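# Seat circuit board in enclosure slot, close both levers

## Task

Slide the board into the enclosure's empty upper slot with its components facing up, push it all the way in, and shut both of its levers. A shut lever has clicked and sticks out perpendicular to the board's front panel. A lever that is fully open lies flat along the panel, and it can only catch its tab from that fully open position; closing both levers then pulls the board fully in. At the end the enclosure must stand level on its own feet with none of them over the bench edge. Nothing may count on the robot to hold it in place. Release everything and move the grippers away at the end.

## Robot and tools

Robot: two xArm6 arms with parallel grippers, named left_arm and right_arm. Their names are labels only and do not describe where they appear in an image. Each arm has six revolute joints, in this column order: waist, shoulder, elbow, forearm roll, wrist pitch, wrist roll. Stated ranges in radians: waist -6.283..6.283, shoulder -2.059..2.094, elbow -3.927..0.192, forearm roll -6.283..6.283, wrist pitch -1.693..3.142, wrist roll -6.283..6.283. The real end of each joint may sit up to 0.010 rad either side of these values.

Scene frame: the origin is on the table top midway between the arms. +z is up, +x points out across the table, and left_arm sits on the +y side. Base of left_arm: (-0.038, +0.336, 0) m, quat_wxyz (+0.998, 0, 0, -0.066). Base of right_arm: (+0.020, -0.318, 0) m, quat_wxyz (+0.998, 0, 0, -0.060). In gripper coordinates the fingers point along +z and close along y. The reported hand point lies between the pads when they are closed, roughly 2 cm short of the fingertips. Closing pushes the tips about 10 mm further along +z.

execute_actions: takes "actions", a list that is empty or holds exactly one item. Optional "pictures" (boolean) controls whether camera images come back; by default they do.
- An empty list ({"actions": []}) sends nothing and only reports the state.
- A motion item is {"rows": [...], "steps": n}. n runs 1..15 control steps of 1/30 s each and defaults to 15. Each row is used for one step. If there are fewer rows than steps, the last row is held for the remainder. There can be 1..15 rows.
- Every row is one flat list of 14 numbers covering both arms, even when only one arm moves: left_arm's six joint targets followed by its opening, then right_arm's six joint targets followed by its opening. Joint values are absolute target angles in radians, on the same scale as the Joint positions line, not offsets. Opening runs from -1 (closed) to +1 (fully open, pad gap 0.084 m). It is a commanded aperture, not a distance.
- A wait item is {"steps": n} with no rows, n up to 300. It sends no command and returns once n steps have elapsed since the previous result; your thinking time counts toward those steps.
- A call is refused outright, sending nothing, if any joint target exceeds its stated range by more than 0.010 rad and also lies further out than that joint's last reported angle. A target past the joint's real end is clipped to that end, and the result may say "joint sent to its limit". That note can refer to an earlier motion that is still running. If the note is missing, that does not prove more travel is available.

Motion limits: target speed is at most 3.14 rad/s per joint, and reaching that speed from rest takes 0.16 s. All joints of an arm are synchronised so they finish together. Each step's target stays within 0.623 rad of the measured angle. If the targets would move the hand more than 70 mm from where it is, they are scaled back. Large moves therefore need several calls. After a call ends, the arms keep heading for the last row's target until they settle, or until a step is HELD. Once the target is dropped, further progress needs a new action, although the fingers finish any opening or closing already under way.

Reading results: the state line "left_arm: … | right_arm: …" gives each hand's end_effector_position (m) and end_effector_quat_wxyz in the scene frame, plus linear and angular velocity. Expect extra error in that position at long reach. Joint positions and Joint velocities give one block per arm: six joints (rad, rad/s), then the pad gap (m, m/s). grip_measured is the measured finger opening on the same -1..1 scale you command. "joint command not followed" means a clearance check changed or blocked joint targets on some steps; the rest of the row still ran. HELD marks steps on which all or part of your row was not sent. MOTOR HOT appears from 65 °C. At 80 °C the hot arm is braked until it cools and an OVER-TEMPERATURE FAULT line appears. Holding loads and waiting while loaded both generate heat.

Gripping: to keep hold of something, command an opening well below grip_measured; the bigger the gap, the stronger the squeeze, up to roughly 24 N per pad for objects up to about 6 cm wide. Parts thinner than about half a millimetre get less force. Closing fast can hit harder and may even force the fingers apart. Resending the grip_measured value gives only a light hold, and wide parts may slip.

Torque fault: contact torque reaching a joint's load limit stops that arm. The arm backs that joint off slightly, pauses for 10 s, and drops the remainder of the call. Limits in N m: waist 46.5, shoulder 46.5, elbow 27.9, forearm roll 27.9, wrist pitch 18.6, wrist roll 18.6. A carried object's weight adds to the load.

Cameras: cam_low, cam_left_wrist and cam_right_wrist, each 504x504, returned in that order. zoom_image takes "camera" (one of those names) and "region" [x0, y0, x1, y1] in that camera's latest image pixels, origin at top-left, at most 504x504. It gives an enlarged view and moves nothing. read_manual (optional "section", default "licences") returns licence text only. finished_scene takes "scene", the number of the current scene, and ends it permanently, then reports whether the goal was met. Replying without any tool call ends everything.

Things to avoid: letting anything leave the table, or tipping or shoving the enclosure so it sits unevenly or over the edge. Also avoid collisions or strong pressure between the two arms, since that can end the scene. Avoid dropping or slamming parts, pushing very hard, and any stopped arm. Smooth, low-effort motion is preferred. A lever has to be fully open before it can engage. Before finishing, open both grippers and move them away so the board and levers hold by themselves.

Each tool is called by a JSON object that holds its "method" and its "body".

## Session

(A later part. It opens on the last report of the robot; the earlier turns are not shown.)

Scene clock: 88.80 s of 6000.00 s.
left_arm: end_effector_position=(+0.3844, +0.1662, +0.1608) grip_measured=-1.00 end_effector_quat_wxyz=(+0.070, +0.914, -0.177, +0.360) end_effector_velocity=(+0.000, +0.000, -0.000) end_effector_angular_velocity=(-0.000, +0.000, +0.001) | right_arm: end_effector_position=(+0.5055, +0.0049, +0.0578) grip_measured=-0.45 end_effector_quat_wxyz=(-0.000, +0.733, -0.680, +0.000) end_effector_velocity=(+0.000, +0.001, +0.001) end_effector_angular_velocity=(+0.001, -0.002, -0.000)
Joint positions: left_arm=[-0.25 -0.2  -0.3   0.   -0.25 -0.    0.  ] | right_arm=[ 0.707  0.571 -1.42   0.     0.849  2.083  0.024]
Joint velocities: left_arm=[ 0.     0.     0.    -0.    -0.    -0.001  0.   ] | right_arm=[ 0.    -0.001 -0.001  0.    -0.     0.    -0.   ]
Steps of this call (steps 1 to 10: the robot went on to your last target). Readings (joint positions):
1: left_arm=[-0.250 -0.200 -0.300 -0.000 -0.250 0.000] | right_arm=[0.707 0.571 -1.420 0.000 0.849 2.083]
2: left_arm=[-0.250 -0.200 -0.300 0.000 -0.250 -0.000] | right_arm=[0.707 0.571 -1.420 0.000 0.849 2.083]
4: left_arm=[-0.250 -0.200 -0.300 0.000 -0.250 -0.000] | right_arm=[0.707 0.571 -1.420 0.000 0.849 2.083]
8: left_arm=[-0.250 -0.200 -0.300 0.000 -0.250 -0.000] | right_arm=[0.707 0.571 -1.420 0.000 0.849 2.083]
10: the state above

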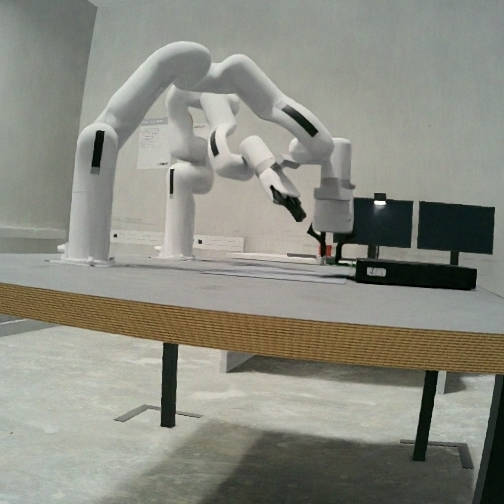

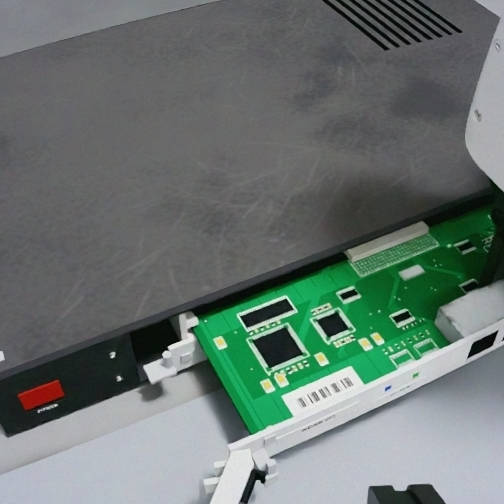

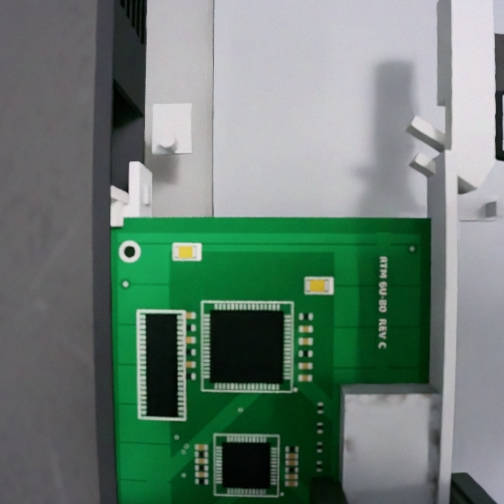

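{"method": "execute_actions", "body": {"actions": [{"rows":[[-0.25,-0.2,-0.3,0,-0.25,0,-1,0.6975,0.602,-1.47,0,0.868,2.074,-1]]}], "pictures": false}}

{"method": "execute_actions", "body": {"actions": [{"steps":8}]}}

Scene clock: 92.17 s of 6000.00 s.
left_arm: end_effector_position=(+0.3844, +0.1662, +0.1608) grip_measured=-1.00 end_effector_quat_wxyz=(+0.070, +0.914, -0.177, +0.360) end_effector_velocity=(+0.000, +0.000, +0.000) end_effector_angular_velocity=(+0.000, -0.001, -0.000) | right_arm: end_effector_position=(+0.5166, +0.0055, +0.0576) grip_measured=-0.45 end_effector_quat_wxyz=(-0.000, +0.733, -0.680, +0.000) end_effector_velocity=(+0.001, +0.000, +0.001) end_effector_angular_velocity=(+0.001, -0.003, -0.001)
Joint positions: left_arm=[-0.25 -0.2  -0.3  -0.   -0.25 -0.    0.  ] | right_arm=[ 0.698  0.602 -1.47  -0.     0.868  2.074  0.024]
Joint velocities: left_arm=[ 0.     0.    -0.    -0.    -0.001  0.001  0.   ] | right_arm=[-0.001  0.002 -0.004 -0.001 -0.     0.001 -0.   ]
Steps of this call (steps 1 to 15: the robot went on to your last target; steps 16 to 86: nothing new was sent; steps 87 to 101: all 15 steps of this action). Readings (joint positions):
87: left_arm=[-0.250 -0.200 -0.300 0.000 -0.250 -0.000] | right_arm=[0.707 0.571 -1.420 0.000 0.849 2.083]
88: left_arm=[-0.250 -0.200 -0.300 -0.000 -0.250 -0.000] | right_arm=[0.707 0.572 -1.422 0.000 0.850 2.082]
90: left_arm=[-0.250 -0.200 -0.300 0.000 -0.250 -0.000] | right_arm=[0.703 0.584 -1.442 -0.000 0.858 2.079]
94: left_arm=[-0.250 -0.200 -0.300 0.000 -0.250 0.000] | right_arm=[0.698 0.599 -1.465 0.000 0.865 2.075]
101: the state above

Scene clock: 92.43 s of 6000.00 s.
left_arm: end_effector_position=(+0.3844, +0.1662, +0.1608) grip_measured=-1.00 end_effector_quat_wxyz=(+0.070, +0.914, -0.177, +0.360) end_effector_velocity=(-0.000, -0.000, -0.000) end_effector_angular_velocity=(+0.000, +0.001, +0.000) | right_arm: end_effector_position=(+0.5166, +0.0055, +0.0576) grip_measured=-0.45 end_effector_quat_wxyz=(-0.000, +0.733, -0.680, +0.000) end_effector_velocity=(-0.000, -0.000, -0.001) end_effector_angular_velocity=(-0.001, +0.000, +0.002)
Joint positions: left_arm=[-0.25 -0.2  -0.3  -0.   -0.25  0.    0.  ] | right_arm=[ 0.698  0.602 -1.47  -0.     0.868  2.074  0.024]
Joint velocities: left_arm=[-0.    -0.     0.    -0.     0.001 -0.     0.   ] | right_arm=[-0.     0.001  0.001 -0.001 -0.002 -0.001 -0.   ]
Steps of this call (steps 1 to 8: the robot went on to your last target). Readings (joint positions):
1: left_arm=[-0.250 -0.200 -0.300 -0.000 -0.250 0.000] | right_arm=[0.698 0.602 -1.470 -0.000 0.868 2.074]
2: left_arm=[-0.250 -0.200 -0.300 -0.000 -0.250 -0.000] | right_arm=[0.698 0.602 -1.470 -0.000 0.868 2.074]
4: left_arm=[-0.250 -0.200 -0.300 0.000 -0.250 -0.000] | right_arm=[0.698 0.602 -1.470 -0.000 0.868 2.074]
8: the state above

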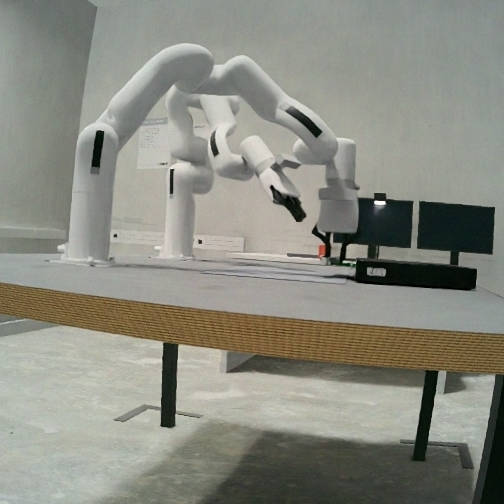

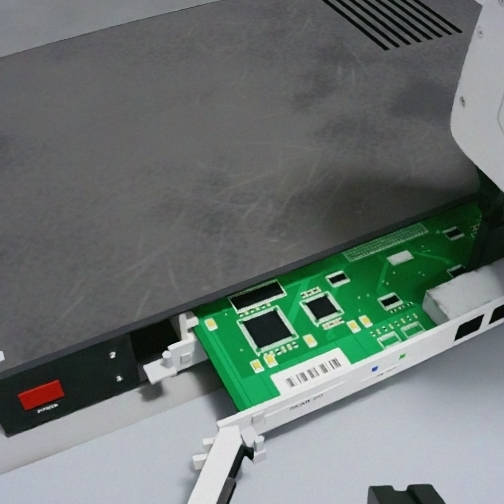

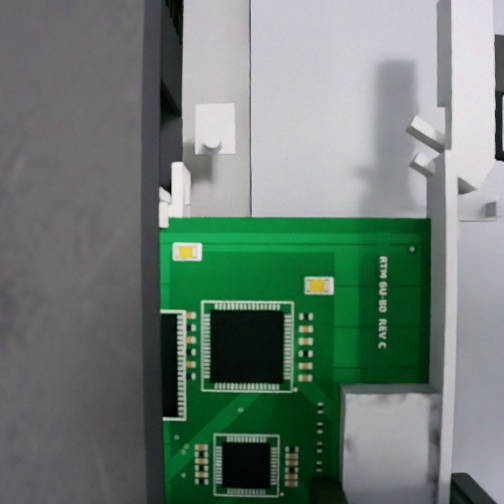

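{"method": "execute_actions", "body": {"actions": [{"rows":[[-0.156,-0.1,-0.8,0,0.9,-0.36,-1,0.68,0.6645,-1.5735,0,0.909,2.056,-1]]}], "pictures": false}}

{"method": "execute_actions", "body": {"actions": [{"steps":15}], "pictures": false}}

{"method": "execute_actions", "body": {"actions": [{"rows":[[-0.156,0.3507,-1.05,0,0.699,-0.36,-1,0.68,0.6645,-1.5735,0,0.909,2.056,-1]]}], "pictures": false}}

{"method": "execute_actions", "body": {"actions": [{"steps":12}]}}

{"method": "execute_actions", "body": {"actions": [{"rows":[[-0.131,0.449,-1.203,0,0.754,-0.335,-1,0.68,0.6645,-1.5735,0,0.909,2.056,-1]]}]}}

Scene clock: 97.93 s of 6000.00 s.
left_arm: end_effector_position=(+0.4111, +0.1997, +0.1693) grip_measured=-1.00 end_effector_quat_wxyz=(+0.038, +0.992, +0.019, +0.116) end_effector_velocity=(-0.359, +0.147, -0.190) end_effector_angular_velocity=(+0.518, +1.965, +0.378) | right_arm: end_effector_position=(+0.5369, +0.0066, +0.0563) grip_measured=-0.45 end_effector_quat_wxyz=(+0.001, +0.733, -0.680, -0.000) end_effector_velocity=(+0.003, +0.001, +0.002) end_effector_angular_velocity=(+0.003, -0.005, -0.003)
Joint positions: left_arm=[-0.163 -0.108 -0.765 -0.     0.629 -0.332  0.   ] | right_arm=[ 0.681  0.664 -1.571  0.     0.91   2.056  0.024]
Joint velocities: left_arm=[ 0.077  0.097 -0.37   0.001  2.305 -0.311  0.   ] | right_arm=[-0.002  0.004 -0.011  0.     0.001  0.     0.   ]
Steps of this call (steps 1 to 15: the robot went on to your last target; steps 16 to 90: nothing new was sent; then 2.00 s passed at rest; steps 91 to 105: all 15 steps of this action). Readings (joint positions):
91: left_arm=[-0.250 -0.200 -0.300 0.000 -0.250 -0.000] | right_arm=[0.697 0.602 -1.470 0.000 0.868 2.074]
92: left_arm=[-0.250 -0.200 -0.302 0.000 -0.247 -0.002] | right_arm=[0.697 0.603 -1.473 0.000 0.870 2.073]
94: left_arm=[-0.244 -0.193 -0.330 0.000 -0.205 -0.025] | right_arm=[0.693 0.622 -1.504 -0.000 0.883 2.068]
98: left_arm=[-0.209 -0.156 -0.518 -0.000 0.035 -0.156] | right_arm=[0.682 0.658 -1.559 0.000 0.904 2.058]
105: the state above

Scene clock: 98.43 s of 6000.00 s.
left_arm: end_effector_position=(+0.3623, +0.2173, +0.1518) grip_measured=-1.00 end_effector_quat_wxyz=(+0.000, +0.999, +0.036, +0.000) end_effector_velocity=(-0.001, +0.001, -0.000) end_effector_angular_velocity=(+0.002, +0.007, +0.002) | right_arm: end_effector_position=(+0.5374, +0.0066, +0.0565) grip_measured=-0.45 end_effector_quat_wxyz=(+0.001, +0.733, -0.680, -0.000) end_effector_velocity=(+0.000, -0.000, +0.000) end_effector_angular_velocity=(+0.000, -0.001, +0.001)
Joint positions: left_arm=[-0.156 -0.1   -0.8    0.     0.899 -0.36   0.   ] | right_arm=[ 0.68   0.665 -1.573  0.     0.91   2.056  0.024]
Joint velocities: left_arm=[ 0.     0.001 -0.002 -0.     0.009 -0.001  0.   ] | right_arm=[-0.001 -0.     0.     0.    -0.001 -0.001  0.   ]
Steps of this call (steps 1 to 15: the robot went on to your last target). Readings (joint positions):
1: left_arm=[-0.160 -0.105 -0.775 -0.000 0.701 -0.341] | right_arm=[0.681 0.665 -1.572 0.000 0.910 2.056]
2: left_arm=[-0.159 -0.103 -0.782 -0.000 0.762 -0.347] | right_arm=[0.681 0.665 -1.572 0.000 0.910 2.056]
4: left_arm=[-0.157 -0.101 -0.789 0.000 0.842 -0.355] | right_arm=[0.681 0.665 -1.572 0.000 0.910 2.056]
8: left_arm=[-0.156 -0.100 -0.797 0.000 0.889 -0.359] | right_arm=[0.680 0.665 -1.572 0.000 0.910 2.056]
15: the state above

Scene clock: 98.93 s of 6000.00 s.
left_arm: end_effector_position=(+0.4394, +0.1945, +0.0563) grip_measured=-1.00 end_effector_quat_wxyz=(-0.001, +0.999, +0.036, -0.003) end_effector_velocity=(+0.044, -0.013, -0.087) end_effector_angular_velocity=(+0.002, +0.008, +0.001) | right_arm: end_effector_position=(+0.5376, +0.0067, +0.0567) grip_measured=-0.45 end_effector_quat_wxyz=(+0.001, +0.733, -0.680, -0.000) end_effector_velocity=(+0.001, +0.000, +0.001) end_effector_angular_velocity=(+0.002, -0.001, +0.000)
Joint positions: left_arm=[-0.156  0.329 -1.034  0.     0.711 -0.36   0.   ] | right_arm=[ 0.68   0.665 -1.573  0.     0.909  2.056  0.024]
Joint velocities: left_arm=[ 0.001  0.312 -0.164  0.    -0.14  -0.001  0.   ] | right_arm=[-0.001 -0.    -0.002  0.001 -0.    -0.002  0.   ]
Steps of this call (steps 1 to 15: all 15 steps of this action). Readings (joint positions):
1: left_arm=[-0.156 -0.100 -0.800 0.000 0.899 -0.360] | right_arm=[0.680 0.665 -1.573 0.000 0.910 2.056]
2: left_arm=[-0.156 -0.098 -0.801 0.000 0.899 -0.360] | right_arm=[0.680 0.665 -1.573 0.000 0.910 2.056]
4: left_arm=[-0.156 -0.062 -0.824 0.000 0.882 -0.360] | right_arm=[0.680 0.665 -1.573 0.000 0.910 2.056]
8: left_arm=[-0.156 0.114 -0.919 -0.000 0.805 -0.360] | right_arm=[0.680 0.665 -1.573 0.000 0.910 2.056]
15: the state above

Scene clock: 99.33 s of 6000.00 s.
left_arm: end_effector_position=(+0.4452, +0.1928, +0.0526) grip_measured=-1.00 end_effector_quat_wxyz=(+0.000, +0.999, +0.036, +0.000) end_effector_velocity=(-0.001, +0.001, -0.003) end_effector_angular_velocity=(+0.002, +0.006, +0.001) | right_arm: end_effector_position=(+0.5377, +0.0067, +0.0568) grip_measured=-0.45 end_effector_quat_wxyz=(+0.000, +0.733, -0.680, -0.000) end_effector_velocity=(+0.000, -0.000, +0.000) end_effector_angular_velocity=(-0.000, -0.001, -0.000)
Joint positions: left_arm=[-0.156  0.35  -1.05   0.     0.699 -0.36   0.   ] | right_arm=[ 0.68   0.665 -1.573  0.     0.909  2.056  0.024]
Joint velocities: left_arm=[ 0.     0.006 -0.001  0.     0.001 -0.     0.   ] | right_arm=[-0.    -0.001  0.    -0.001  0.     0.     0.   ]
Steps of this call (steps 1 to 12: the robot went on to your last target). Readings (joint positions):
1: left_arm=[-0.156 0.337 -1.038 0.000 0.707 -0.360] | right_arm=[0.680 0.665 -1.573 0.000 0.909 2.056]
2: left_arm=[-0.156 0.341 -1.042 0.000 0.704 -0.360] | right_arm=[0.680 0.665 -1.573 0.000 0.909 2.056]
4: left_arm=[-0.156 0.345 -1.047 0.000 0.701 -0.360] | right_arm=[0.680 0.665 -1.573 0.000 0.909 2.056]
8: left_arm=[-0.156 0.348 -1.050 -0.000 0.699 -0.360] | right_arm=[0.680 0.665 -1.573 0.000 0.909 2.056]
12: the state above

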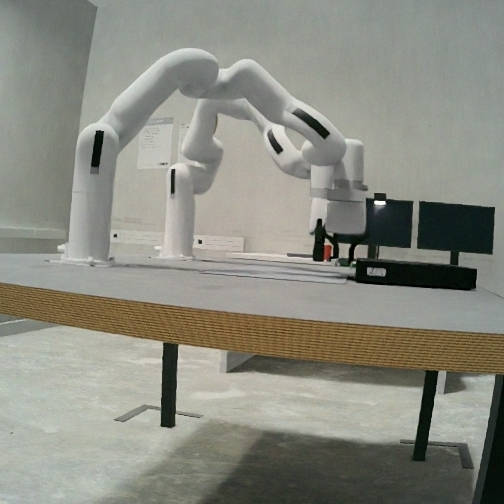

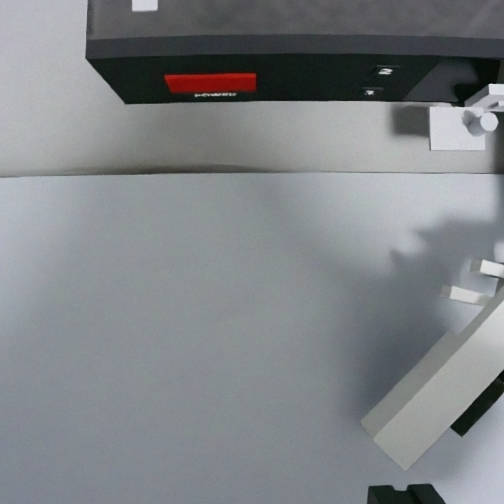

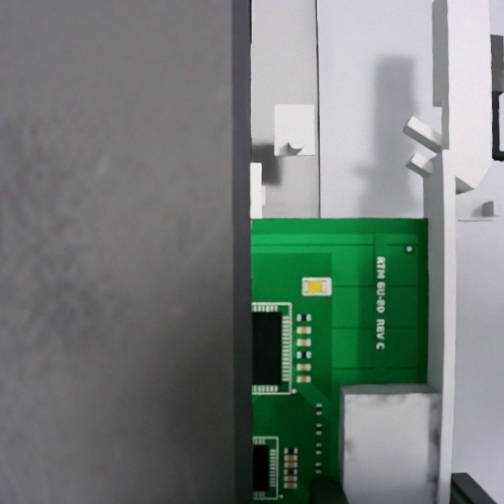

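Scene clock: 99.83 s of 6000.00 s.
left_arm: end_effector_position=(+0.4816, +0.1953, +0.0518) grip_measured=-1.00 end_effector_quat_wxyz=(+0.000, +0.999, +0.036, -0.000) end_effector_velocity=(+0.003, +0.001, +0.000) end_effector_angular_velocity=(+0.000, +0.000, -0.002) | right_arm: end_effector_position=(+0.5381, +0.0067, +0.0569) grip_measured=-0.45 end_effector_quat_wxyz=(-0.000, +0.733, -0.680, +0.000) end_effector_velocity=(-0.000, -0.001, -0.001) end_effector_angular_velocity=(-0.002, +0.002, -0.002)
Joint positions: left_arm=[-0.132  0.448 -1.201 -0.     0.753 -0.335  0.   ] | right_arm=[ 0.68   0.665 -1.574 -0.     0.908  2.056  0.024]
Joint velocities: left_arm=[ 0.002  0.008 -0.013  0.     0.005  0.004  0.   ] | right_arm=[-0.001  0.001  0.    -0.001  0.002  0.001 -0.   ]
Steps of this call (steps 1 to 15: all 15 steps of this action). Readings (joint positions):
1: left_arm=[-0.156 0.350 -1.050 0.000 0.699 -0.360] | right_arm=[0.680 0.665 -1.573 0.000 0.909 2.056]
2: left_arm=[-0.156 0.352 -1.052 0.000 0.701 -0.359] | right_arm=[0.680 0.665 -1.573 0.000 0.909 2.056]
4: left_arm=[-0.150 0.375 -1.088 0.000 0.716 -0.353] | right_arm=[0.680 0.665 -1.573 0.000 0.909 2.056]
8: left_arm=[-0.133 0.435 -1.180 0.000 0.747 -0.339] | right_arm=[0.680 0.665 -1.573 -0.000 0.908 2.056]
15: the state above

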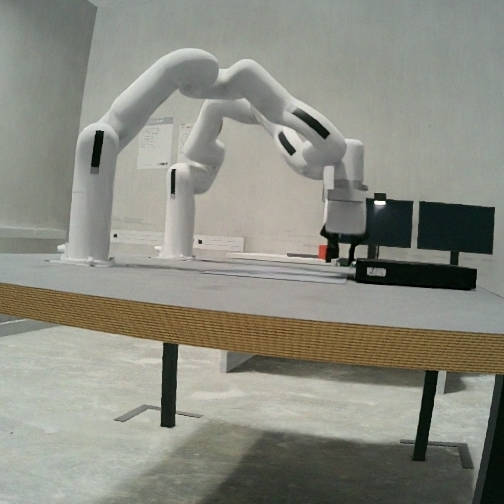

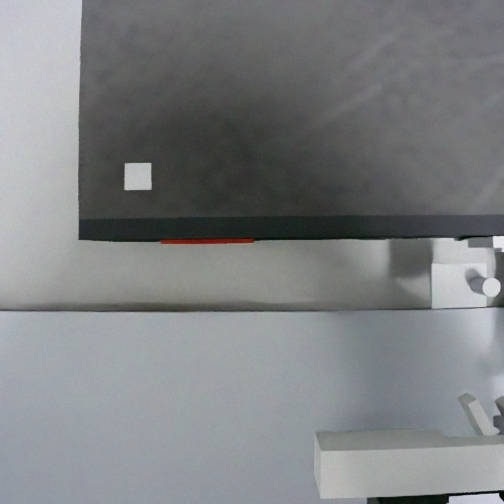

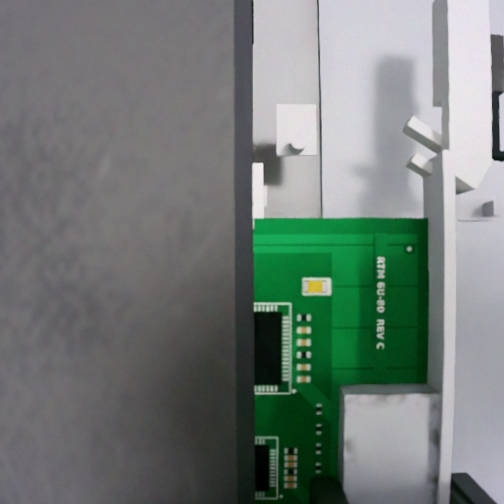

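{"method": "execute_actions", "body": {"actions": [{"rows":[[-0.14,0.4,-1.15,0,0.75,-0.345,-1,0.68,0.6645,-1.5735,0,0.909,2.056,-0.3]],"steps":8}], "pictures": false}}

{"method": "execute_actions", "body": {"actions": [{"rows":[[-0.14,0.4,-1.15,0,0.75,-0.345,-1,0.68,0.615,-1.59,0,0.975,2.056,-0.3]],"steps":12}], "pictures": false}}

{"method": "execute_actions", "body": {"actions": [{"rows":[[-0.14,0.4,-1.15,0,0.75,-0.345,-1,0.737,0.515,-1.435,0,0.92,2.113,-1]]}], "pictures": false}}

{"method": "execute_actions", "body": {"actions": [{"rows":[[-0.14,0.4,-1.15,0,0.75,-0.345,-1,0.737,0.577,-1.42,0,0.843,2.113,-1]],"steps":12}], "pictures": false}}

{"method": "execute_actions", "body": {"actions": [{"rows":[[-0.14,0.4,-1.15,0,0.75,-0.345,-1,0.723,0.624,-1.497,0,0.873,2.1,-1]],"steps":10}], "pictures": false}}

{"method": "execute_actions", "body": {"actions": [{"rows":[[-0.14,0.4,-1.15,0,0.75,-0.345,-1,0.709,0.67,-1.5735,0,0.9035,2.085,-1]]}]}}

Scene clock: 105.10 s of 6000.00 s.
left_arm: end_effector_position=(+0.4714, +0.1945, +0.0594) grip_measured=-1.00 end_effector_quat_wxyz=(+0.000, +0.999, +0.036, +0.002) end_effector_velocity=(-0.021, -0.002, +0.007) end_effector_angular_velocity=(+0.001, +0.006, +0.002) | right_arm: end_effector_position=(+0.5426, +0.0078, +0.0634) grip_measured=-0.32 end_effector_quat_wxyz=(-0.007, +0.732, -0.681, +0.002) end_effector_velocity=(-0.010, +0.000, -0.011) end_effector_angular_velocity=(-0.012, +0.021, +0.009)
Joint positions: left_arm=[-0.139  0.404 -1.157  0.     0.75  -0.344  0.   ] | right_arm=[ 0.678  0.659 -1.581 -0.001  0.907  2.057  0.03 ]
Joint velocities: left_arm=[-0.013 -0.066  0.077 -0.001 -0.005 -0.015  0.   ] | right_arm=[ 0.008  0.008  0.016  0.002  0.    -0.002  0.006]
Steps of this call (steps 1 to 15: the robot went on to your last target; steps 16 to 90: nothing new was sent; then 2.00 s passed at rest; steps 91 to 98: all 8 steps of this action). Readings (joint positions):
91: left_arm=[-0.131 0.449 -1.203 0.000 0.754 -0.335] | right_arm=[0.680 0.665 -1.573 -0.000 0.909 2.056]
92: left_arm=[-0.131 0.447 -1.200 0.000 0.754 -0.336] | right_arm=[0.680 0.665 -1.573 -0.000 0.909 2.056]
94: left_arm=[-0.134 0.429 -1.180 0.000 0.752 -0.339] | right_arm=[0.680 0.664 -1.574 -0.000 0.909 2.056]
98: the state above

Scene clock: 105.50 s of 6000.00 s.
left_arm: end_effector_position=(+0.4690, +0.1946, +0.0589) grip_measured=-1.00 end_effector_quat_wxyz=(+0.000, +0.999, +0.036, +0.000) end_effector_velocity=(-0.000, +0.000, -0.000) end_effector_angular_velocity=(-0.000, -0.001, -0.000) | right_arm: end_effector_position=(+0.5377, +0.0064, +0.0886) grip_measured=-0.32 end_effector_quat_wxyz=(-0.000, +0.733, -0.680, +0.000) end_effector_velocity=(-0.018, -0.010, -0.024) end_effector_angular_velocity=(-0.038, +0.060, +0.002)
Joint positions: left_arm=[-0.14   0.4   -1.15   0.     0.75  -0.345  0.   ] | right_arm=[ 0.68   0.616 -1.59  -0.     0.973  2.056  0.03 ]
Joint velocities: left_arm=[ 0.    -0.001  0.001 -0.    -0.001  0.001  0.   ] | right_arm=[ 0.001  0.017  0.029  0.     0.025 -0.001  0.   ]
Steps of this call (steps 1 to 12: all 12 steps of this action). Readings (joint positions):
1: left_arm=[-0.139 0.403 -1.155 0.000 0.750 -0.344] | right_arm=[0.678 0.660 -1.580 -0.001 0.907 2.056]
2: left_arm=[-0.139 0.402 -1.153 0.000 0.750 -0.344] | right_arm=[0.678 0.659 -1.578 -0.000 0.911 2.056]
4: left_arm=[-0.140 0.401 -1.151 0.000 0.750 -0.345] | right_arm=[0.679 0.646 -1.578 -0.000 0.936 2.056]
8: left_arm=[-0.140 0.400 -1.150 0.000 0.750 -0.345] | right_arm=[0.680 0.616 -1.593 -0.000 0.966 2.056]
12: the state above

Scene clock: 106.00 s of 6000.00 s.
left_arm: end_effector_position=(+0.4689, +0.1945, +0.0589) grip_measured=-1.00 end_effector_quat_wxyz=(+0.000, +0.999, +0.036, -0.000) end_effector_velocity=(-0.000, -0.000, -0.000) end_effector_angular_velocity=(+0.000, +0.000, +0.001) | right_arm: end_effector_position=(+0.4954, +0.0185, +0.0908) grip_measured=-1.00 end_effector_quat_wxyz=(+0.000, +0.733, -0.680, +0.000) end_effector_velocity=(-0.004, +0.000, +0.000) end_effector_angular_velocity=(-0.001, +0.000, -0.001)
Joint positions: left_arm=[-0.14   0.4   -1.15   0.     0.75  -0.345  0.   ] | right_arm=[ 0.736  0.516 -1.436 -0.     0.92   2.113  0.   ]
Joint velocities: left_arm=[-0.     0.     0.    -0.     0.    -0.001  0.   ] | right_arm=[ 0.004 -0.009  0.014 -0.001 -0.003  0.006  0.   ]
Steps of this call (steps 1 to 15: all 15 steps of this action). Readings (joint positions):
1: left_arm=[-0.140 0.400 -1.150 0.000 0.750 -0.345] | right_arm=[0.680 0.616 -1.589 -0.000 0.974 2.056]
2: left_arm=[-0.140 0.400 -1.150 0.000 0.750 -0.345] | right_arm=[0.681 0.615 -1.586 -0.000 0.973 2.057]
4: left_arm=[-0.140 0.400 -1.150 0.000 0.750 -0.345] | right_arm=[0.692 0.591 -1.550 -0.000 0.958 2.071]
8: left_arm=[-0.140 0.400 -1.150 0.000 0.750 -0.345] | right_arm=[0.731 0.529 -1.458 0.000 0.929 2.104]
15: the state above

Scene clock: 106.40 s of 6000.00 s.
left_arm: end_effector_position=(+0.4689, +0.1945, +0.0589) grip_measured=-1.00 end_effector_quat_wxyz=(+0.000, +0.999, +0.036, -0.000) end_effector_velocity=(+0.001, +0.000, +0.000) end_effector_angular_velocity=(-0.000, -0.001, +0.002) | right_arm: end_effector_position=(+0.4960, +0.0195, +0.0556) grip_measured=-1.00 end_effector_quat_wxyz=(-0.000, +0.733, -0.680, +0.000) end_effector_velocity=(+0.018, +0.012, +0.020) end_effector_angular_velocity=(+0.039, -0.057, -0.001)
Joint positions: left_arm=[-0.14   0.4   -1.15   0.     0.75  -0.345  0.   ] | right_arm=[ 0.737  0.576 -1.421 -0.     0.845  2.113  0.   ]
Joint velocities: left_arm=[ 0.001  0.    -0.     0.    -0.001 -0.001  0.   ] | right_arm=[ 0.    -0.012 -0.028 -0.001 -0.029  0.002  0.   ]
Steps of this call (steps 1 to 12: all 12 steps of this action). Readings (joint positions):
1: left_arm=[-0.140 0.400 -1.150 -0.000 0.750 -0.345] | right_arm=[0.736 0.516 -1.436 -0.000 0.920 2.113]
2: left_arm=[-0.140 0.400 -1.150 -0.000 0.750 -0.345] | right_arm=[0.736 0.517 -1.436 -0.000 0.917 2.113]
4: left_arm=[-0.140 0.400 -1.150 0.000 0.750 -0.345] | right_arm=[0.737 0.536 -1.434 -0.000 0.889 2.113]
8: left_arm=[-0.140 0.400 -1.150 -0.000 0.750 -0.345] | right_arm=[0.737 0.574 -1.417 0.000 0.854 2.113]
12: the state above

Scene clock: 106.73 s of 6000.00 s.
left_arm: end_effector_position=(+0.4689, +0.1945, +0.0589) grip_measured=-1.00 end_effector_quat_wxyz=(+0.000, +0.999, +0.036, -0.000) end_effector_velocity=(-0.000, +0.000, +0.000) end_effector_angular_velocity=(+0.000, +0.001, +0.002) | right_arm: end_effector_position=(+0.5119, +0.0209, +0.0545) grip_measured=-1.00 end_effector_quat_wxyz=(-0.000, +0.733, -0.681, +0.000) end_effector_velocity=(+0.007, +0.002, -0.001) end_effector_angular_velocity=(-0.002, +0.004, +0.006)
Joint positions: left_arm=[-0.14   0.4   -1.15  -0.     0.75  -0.345  0.   ] | right_arm=[ 0.723  0.622 -1.493 -0.     0.871  2.101  0.   ]
Joint velocities: left_arm=[ 0.    -0.001  0.     0.     0.002 -0.002  0.   ] | right_arm=[-0.003  0.028 -0.043  0.001  0.02  -0.01   0.   ]
Steps of this call (steps 1 to 10: all 10 steps of this action). Readings (joint positions):
1: left_arm=[-0.140 0.400 -1.150 -0.000 0.750 -0.345] | right_arm=[0.737 0.576 -1.422 -0.000 0.844 2.113]
2: left_arm=[-0.140 0.400 -1.150 -0.000 0.750 -0.345] | right_arm=[0.737 0.577 -1.424 -0.000 0.845 2.112]
4: left_arm=[-0.140 0.400 -1.150 -0.000 0.750 -0.345] | right_arm=[0.732 0.594 -1.450 0.000 0.855 2.108]
8: left_arm=[-0.140 0.400 -1.150 0.000 0.750 -0.345] | right_arm=[0.724 0.619 -1.489 -0.000 0.869 2.102]
10: the state above

Scene clock: 107.23 s of 6000.00 s.
left_arm: end_effector_position=(+0.4689, +0.1945, +0.0589) grip_measured=-1.00 end_effector_quat_wxyz=(+0.000, +0.999, +0.036, -0.000) end_effector_velocity=(+0.000, +0.000, -0.000) end_effector_angular_velocity=(-0.000, -0.000, +0.000) | right_arm: end_effector_position=(+0.5284, +0.0217, +0.0542) grip_measured=-1.00 end_effector_quat_wxyz=(+0.000, +0.733, -0.680, -0.000) end_effector_velocity=(+0.002, -0.000, +0.000) end_effector_angular_velocity=(+0.001, -0.002, -0.003)
Joint positions: left_arm=[-0.14   0.4   -1.15  -0.     0.75  -0.345  0.   ] | right_arm=[ 0.709  0.67  -1.573 -0.     0.903  2.085  0.   ]
Joint velocities: left_arm=[ 0.001  0.    -0.    -0.    -0.     0.001  0.   ] | right_arm=[-0.003  0.004 -0.007  0.     0.001  0.     0.   ]
Steps of this call (steps 1 to 15: all 15 steps of this action). Readings (joint positions):
1: left_arm=[-0.140 0.400 -1.150 -0.000 0.750 -0.345] | right_arm=[0.723 0.622 -1.495 -0.000 0.872 2.100]
2: left_arm=[-0.140 0.400 -1.150 0.000 0.750 -0.345] | right_arm=[0.723 0.624 -1.498 0.000 0.874 2.100]
4: left_arm=[-0.140 0.400 -1.150 0.000 0.750 -0.345] | right_arm=[0.719 0.641 -1.525 0.000 0.886 2.094]
8: left_arm=[-0.140 0.400 -1.150 0.000 0.750 -0.345] | right_arm=[0.710 0.665 -1.565 0.000 0.899 2.087]
15: the state above

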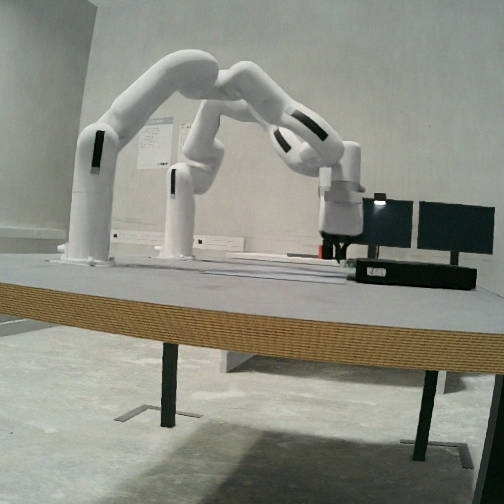

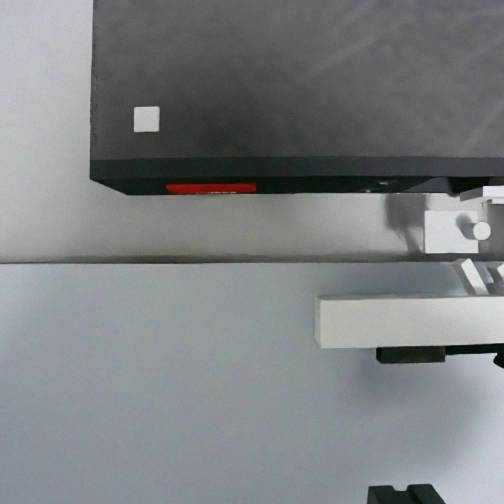

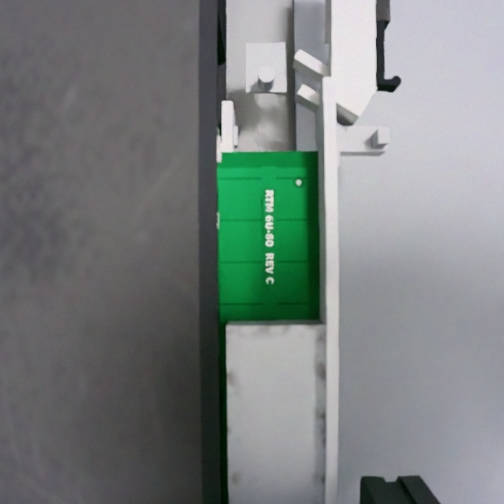

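About 11 mm more.

{"method": "execute_actions", "body": {"actions": [{"rows":[[-0.17,0.4,-1.15,0,0.75,-0.375,-1,0.7,0.703,-1.629,0,0.926,2.076,-1]]}], "pictures": false}}

{"method": "execute_actions", "body": {"actions": [{"steps":6}]}}

Scene clock: 109.53 s of 6000.00 s.
left_arm: end_effector_position=(+0.4645, +0.1796, +0.0589) grip_measured=-1.00 end_effector_quat_wxyz=(+0.000, +0.999, +0.037, +0.000) end_effector_velocity=(-0.000, -0.001, -0.000) end_effector_angular_velocity=(+0.000, +0.000, +0.001) | right_arm: end_effector_position=(+0.5393, +0.0223, +0.0539) grip_measured=-1.00 end_effector_quat_wxyz=(+0.000, +0.733, -0.680, -0.000) end_effector_velocity=(+0.002, +0.001, +0.001) end_effector_angular_velocity=(+0.001, -0.003, -0.001)
Joint positions: left_arm=[-0.17   0.4   -1.15   0.     0.75  -0.375  0.   ] | right_arm=[ 0.7    0.703 -1.628  0.     0.926  2.076  0.   ]
Joint velocities: left_arm=[-0.001  0.     0.     0.     0.    -0.002  0.   ] | right_arm=[-0.     0.002 -0.005 -0.001 -0.001  0.001  0.   ]
Steps of this call (steps 1 to 15: the robot went on to your last target; steps 16 to 54: nothing new was sent; steps 55 to 69: all 15 steps of this action). Readings (joint positions):
55: left_arm=[-0.140 0.400 -1.150 0.000 0.750 -0.345] | right_arm=[0.709 0.670 -1.574 0.000 0.904 2.085]
56: left_arm=[-0.141 0.400 -1.150 0.000 0.750 -0.348] | right_arm=[0.709 0.671 -1.576 0.000 0.905 2.084]
58: left_arm=[-0.153 0.400 -1.150 0.000 0.750 -0.359] | right_arm=[0.706 0.684 -1.597 0.000 0.913 2.081]
62: left_arm=[-0.168 0.400 -1.150 -0.000 0.750 -0.372] | right_arm=[0.701 0.699 -1.623 0.000 0.924 2.077]
69: the state above

Scene clock: 109.73 s of 6000.00 s.
left_arm: end_effector_position=(+0.4645, +0.1794, +0.0589) grip_measured=-1.00 end_effector_quat_wxyz=(+0.000, +0.999, +0.036, -0.000) end_effector_velocity=(-0.000, +0.000, +0.000) end_effector_angular_velocity=(+0.000, +0.000, -0.001) | right_arm: end_effector_position=(+0.5394, +0.0223, +0.0539) grip_measured=-1.00 end_effector_quat_wxyz=(+0.000, +0.733, -0.680, -0.000) end_effector_velocity=(+0.000, +0.000, -0.000) end_effector_angular_velocity=(+0.000, -0.002, -0.001)
Joint positions: left_arm=[-0.17   0.4   -1.15   0.     0.75  -0.375  0.   ] | right_arm=[ 0.7    0.703 -1.629  0.     0.926  2.076  0.   ]
Joint velocities: left_arm=[ 0.    -0.     0.     0.     0.     0.001  0.   ] | right_arm=[ 0.     0.     0.    -0.001 -0.002  0.001  0.   ]
Steps of this call (steps 1 to 6: the robot went on to your last target). Readings (joint positions):
1: left_arm=[-0.170 0.400 -1.150 0.000 0.750 -0.375] | right_arm=[0.700 0.703 -1.628 0.000 0.926 2.076]
2: left_arm=[-0.170 0.400 -1.150 0.000 0.750 -0.375] | right_arm=[0.700 0.703 -1.628 0.000 0.926 2.076]
4: left_arm=[-0.170 0.400 -1.150 0.000 0.750 -0.375] | right_arm=[0.700 0.703 -1.629 0.000 0.926 2.076]
6: the state above

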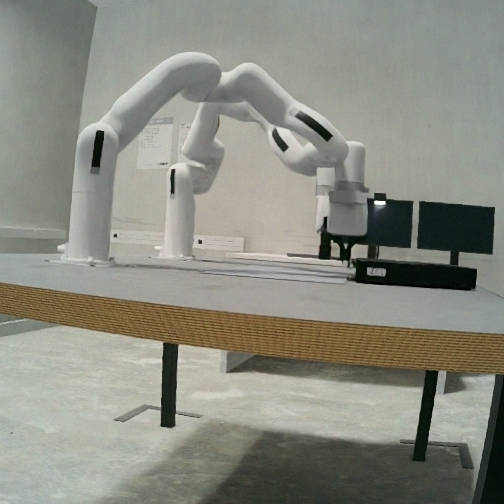

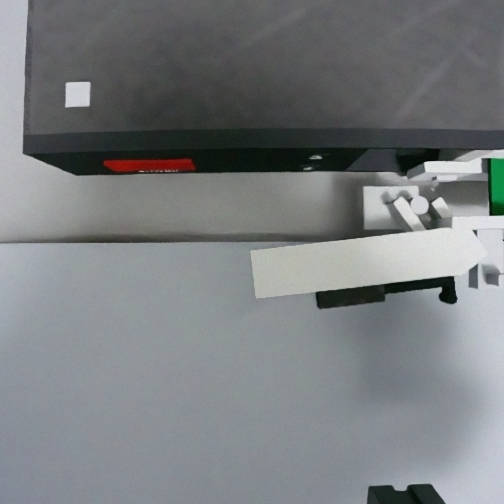

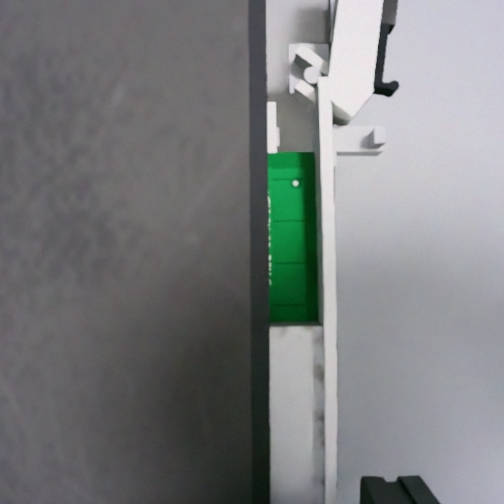

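Hooked. Push a little more so the levers swing out.

{"method": "execute_actions", "body": {"actions": [{"rows":[[-0.17,0.4,-1.15,0,0.75,-0.375,-1,0.695,0.7215,-1.66,0,0.9385,2.071,-1]]}], "pictures": false}}

{"method": "execute_actions", "body": {"actions": [{"steps":6}]}}

Scene clock: 112.43 s of 6000.00 s.
left_arm: end_effector_position=(+0.4644, +0.1794, +0.0589) grip_measured=-1.00 end_effector_quat_wxyz=(+0.000, +0.999, +0.036, -0.000) end_effector_velocity=(-0.000, -0.000, -0.000) end_effector_angular_velocity=(+0.000, +0.001, -0.001) | right_arm: end_effector_position=(+0.5454, +0.0227, +0.0540) grip_measured=-1.00 end_effector_quat_wxyz=(-0.000, +0.733, -0.680, -0.000) end_effector_velocity=(-0.000, +0.001, -0.000) end_effector_angular_velocity=(+0.000, -0.000, +0.000)
Joint positions: left_arm=[-0.17   0.4   -1.15  -0.     0.75  -0.375  0.   ] | right_arm=[ 0.695  0.721 -1.66   0.     0.938  2.071  0.   ]
Joint velocities: left_arm=[-0.001  0.    -0.    -0.     0.001 -0.     0.   ] | right_arm=[ 0.001  0.001 -0.001  0.    -0.     0.001  0.   ]
Steps of this call (steps 1 to 15: the robot went on to your last target; steps 16 to 66: nothing new was sent; steps 67 to 81: all 15 steps of this action). Readings (joint positions):
67: left_arm=[-0.170 0.400 -1.150 0.000 0.750 -0.375] | right_arm=[0.700 0.703 -1.629 -0.000 0.926 2.076]
68: left_arm=[-0.170 0.400 -1.150 -0.000 0.750 -0.375] | right_arm=[0.700 0.704 -1.631 0.000 0.927 2.076]
70: left_arm=[-0.170 0.400 -1.150 0.000 0.750 -0.375] | right_arm=[0.698 0.711 -1.643 0.000 0.932 2.074]
74: left_arm=[-0.170 0.400 -1.150 0.000 0.750 -0.375] | right_arm=[0.696 0.719 -1.657 0.000 0.937 2.072]
81: the state above

Scene clock: 112.63 s of 6000.00 s.
left_arm: end_effector_position=(+0.4644, +0.1794, +0.0589) grip_measured=-1.00 end_effector_quat_wxyz=(+0.000, +0.999, +0.036, -0.000) end_effector_velocity=(-0.000, +0.000, -0.000) end_effector_angular_velocity=(+0.000, +0.001, +0.000) | right_arm: end_effector_position=(+0.5455, +0.0226, +0.0539) grip_measured=-1.00 end_effector_quat_wxyz=(-0.000, +0.733, -0.680, -0.000) end_effector_velocity=(+0.000, -0.001, +0.000) end_effector_angular_velocity=(-0.001, -0.000, -0.001)
Joint positions: left_arm=[-0.17   0.4   -1.15   0.     0.75  -0.375  0.   ] | right_arm=[ 0.695  0.721 -1.66   0.     0.938  2.071  0.   ]
Joint velocities: left_arm=[-0.     0.001  0.    -0.     0.    -0.     0.   ] | right_arm=[-0.002 -0.001  0.001 -0.001 -0.    -0.     0.   ]
Steps of this call (steps 1 to 6: the robot went on to your last target). Readings (joint positions):
1: left_arm=[-0.170 0.400 -1.150 0.000 0.750 -0.375] | right_arm=[0.695 0.721 -1.660 0.000 0.938 2.071]
2: left_arm=[-0.170 0.400 -1.150 0.000 0.750 -0.375] | right_arm=[0.695 0.721 -1.660 0.000 0.938 2.071]
4: left_arm=[-0.170 0.400 -1.150 0.000 0.750 -0.375] | right_arm=[0.695 0.721 -1.660 0.000 0.938 2.071]
6: the state above

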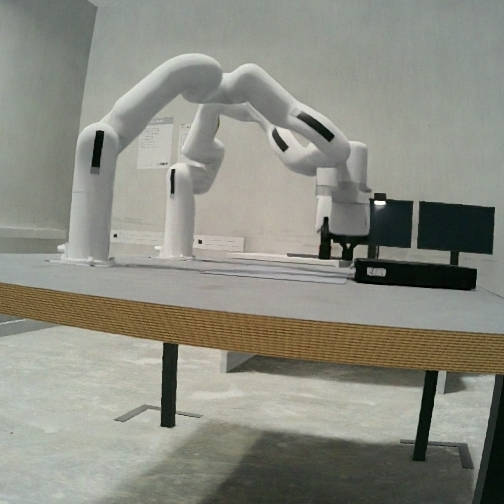

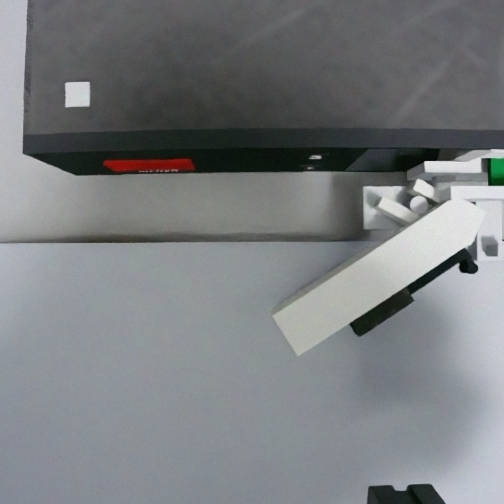

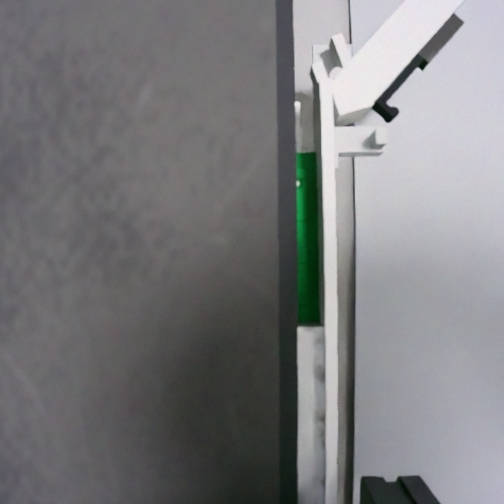

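{"method": "execute_actions", "body": {"actions": [{"rows":[[-0.11,0.33,-1.2,0,0.87,-0.31,-1,0.695,0.58,-1.6,0,1.02,1.5,-1]]}], "pictures": false}}

{"method": "execute_actions", "body": {"actions": [{"rows":[[-0.0505,0.493,-1.412,0,0.919,-0.253,-1,0.4393,0.463,-1.361,0,0.898,0.249,-1]]}], "pictures": false}}

{"method": "execute_actions", "body": {"actions": [{"steps":15}]}}

Scene clock: 121.13 s of 6000.00 s.
left_arm: end_effector_position=(+0.4761, +0.2086, +0.1042) grip_measured=-1.00 end_effector_quat_wxyz=(-0.000, +0.999, +0.034, -0.001) end_effector_velocity=(+0.005, +0.001, +0.008) end_effector_angular_velocity=(-0.003, -0.012, -0.004) | right_arm: end_effector_position=(+0.5321, +0.0137, +0.1108) grip_measured=-1.00 end_effector_quat_wxyz=(-0.001, +0.892, -0.452, +0.001) end_effector_velocity=(-0.029, -0.018, -0.032) end_effector_angular_velocity=(-0.057, +0.090, +0.179)
Joint positions: left_arm=[-0.111  0.331 -1.198 -0.     0.869 -0.311  0.   ] | right_arm=[ 0.695  0.582 -1.602 -0.     1.018  1.514  0.   ]
Joint velocities: left_arm=[ 0.004 -0.006 -0.014 -0.     0.007  0.008  0.   ] | right_arm=[ 0.001  0.003  0.068  0.002  0.035 -0.179  0.   ]
Steps of this call (steps 1 to 15: the robot went on to your last target; steps 16 to 90: nothing new was sent; then 5.00 s passed at rest; steps 91 to 105: all 15 steps of this action). Readings (joint positions):
91: left_arm=[-0.170 0.400 -1.150 0.000 0.750 -0.375] | right_arm=[0.695 0.721 -1.660 -0.000 0.939 2.071]
92: left_arm=[-0.169 0.399 -1.151 0.000 0.753 -0.373] | right_arm=[0.695 0.721 -1.660 -0.000 0.939 2.068]
94: left_arm=[-0.154 0.382 -1.160 0.000 0.789 -0.354] | right_arm=[0.694 0.713 -1.655 -0.000 0.944 2.027]
98: left_arm=[-0.116 0.335 -1.200 0.000 0.852 -0.319] | right_arm=[0.694 0.646 -1.627 -0.000 0.982 1.761]
105: the state above

Scene clock: 121.63 s of 6000.00 s.
left_arm: end_effector_position=(+0.5290, +0.2307, +0.0950) grip_measured=-1.00 end_effector_quat_wxyz=(+0.000, +0.999, +0.035, +0.000) end_effector_velocity=(+0.007, +0.000, +0.004) end_effector_angular_velocity=(-0.002, -0.009, -0.004) | right_arm: end_effector_position=(+0.5573, -0.1112, +0.0965) grip_measured=-1.00 end_effector_quat_wxyz=(+0.000, +0.979, -0.201, -0.000) end_effector_velocity=(+0.018, -0.240, -0.027) end_effector_angular_velocity=(-0.001, +0.006, +2.207)
Joint positions: left_arm=[-0.051  0.491 -1.41  -0.     0.919 -0.254  0.   ] | right_arm=[ 0.487  0.486 -1.407 -0.     0.921  0.773  0.   ]
Joint velocities: left_arm=[ 0.003  0.01  -0.026  0.     0.007  0.007  0.   ] | right_arm=[-0.4   -0.182  0.367  0.001 -0.179 -2.608  0.   ]
Steps of this call (steps 1 to 15: all 15 steps of this action). Readings (joint positions):
1: left_arm=[-0.111 0.331 -1.198 -0.000 0.870 -0.310] | right_arm=[0.695 0.582 -1.600 -0.000 1.019 1.509]
2: left_arm=[-0.110 0.333 -1.202 -0.000 0.871 -0.309] | right_arm=[0.694 0.582 -1.598 0.000 1.018 1.503]
4: left_arm=[-0.101 0.361 -1.241 -0.000 0.881 -0.298] | right_arm=[0.680 0.574 -1.583 0.000 1.008 1.459]
8: left_arm=[-0.060 0.465 -1.374 0.000 0.909 -0.264] | right_arm=[0.600 0.539 -1.512 -0.000 0.973 1.265]
15: the state above

Scene clock: 122.13 s of 6000.00 s.
left_arm: end_effector_position=(+0.5295, +0.2311, +0.0947) grip_measured=-1.00 end_effector_quat_wxyz=(+0.000, +0.999, +0.035, +0.000) end_effector_velocity=(-0.000, -0.000, -0.000) end_effector_angular_velocity=(+0.000, +0.002, -0.000) | right_arm: end_effector_position=(+0.5585, -0.1395, +0.0934) grip_measured=-1.00 end_effector_quat_wxyz=(-0.000, +0.999, +0.035, +0.000) end_effector_velocity=(-0.001, -0.003, -0.001) end_effector_angular_velocity=(-0.001, +0.003, +0.022)
Joint positions: left_arm=[-0.051  0.493 -1.412 -0.     0.919 -0.253  0.   ] | right_arm=[ 0.44   0.463 -1.361  0.     0.898  0.251  0.   ]
Joint velocities: left_arm=[-0.     0.    -0.     0.     0.001 -0.     0.   ] | right_arm=[-0.004 -0.001  0.004  0.     0.001 -0.026  0.   ]
Steps of this call (steps 1 to 15: the robot went on to your last target). Readings (joint positions):
1: left_arm=[-0.051 0.491 -1.411 -0.000 0.919 -0.253] | right_arm=[0.475 0.480 -1.395 -0.000 0.916 0.686]
2: left_arm=[-0.051 0.492 -1.411 -0.000 0.919 -0.253] | right_arm=[0.465 0.476 -1.386 -0.000 0.911 0.599]
4: left_arm=[-0.051 0.492 -1.411 -0.000 0.919 -0.253] | right_arm=[0.451 0.469 -1.373 -0.000 0.904 0.444]
8: left_arm=[-0.051 0.493 -1.412 -0.000 0.919 -0.253] | right_arm=[0.442 0.464 -1.363 0.000 0.899 0.286]
15: the state above

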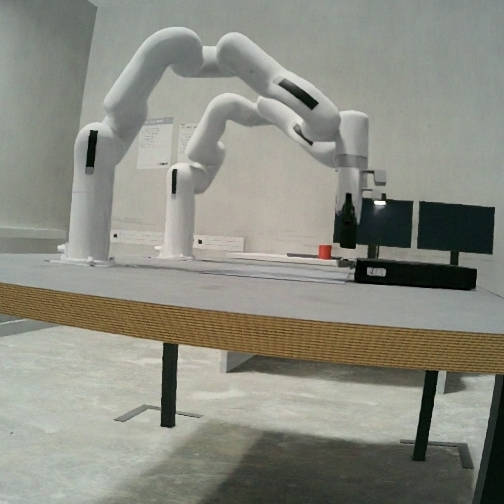

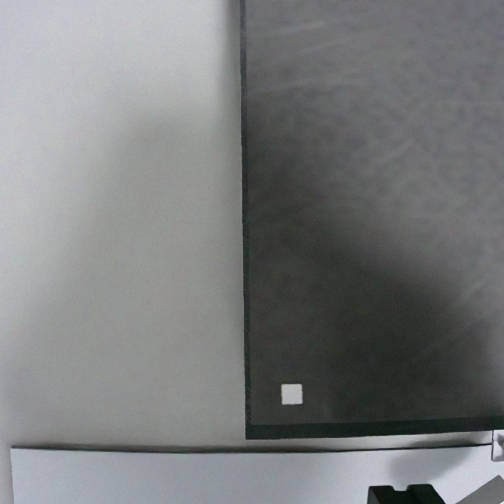

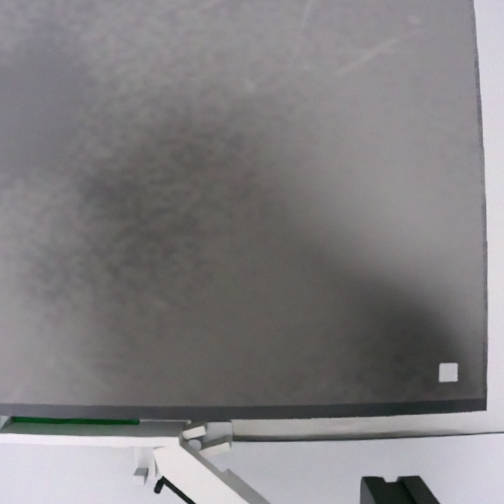

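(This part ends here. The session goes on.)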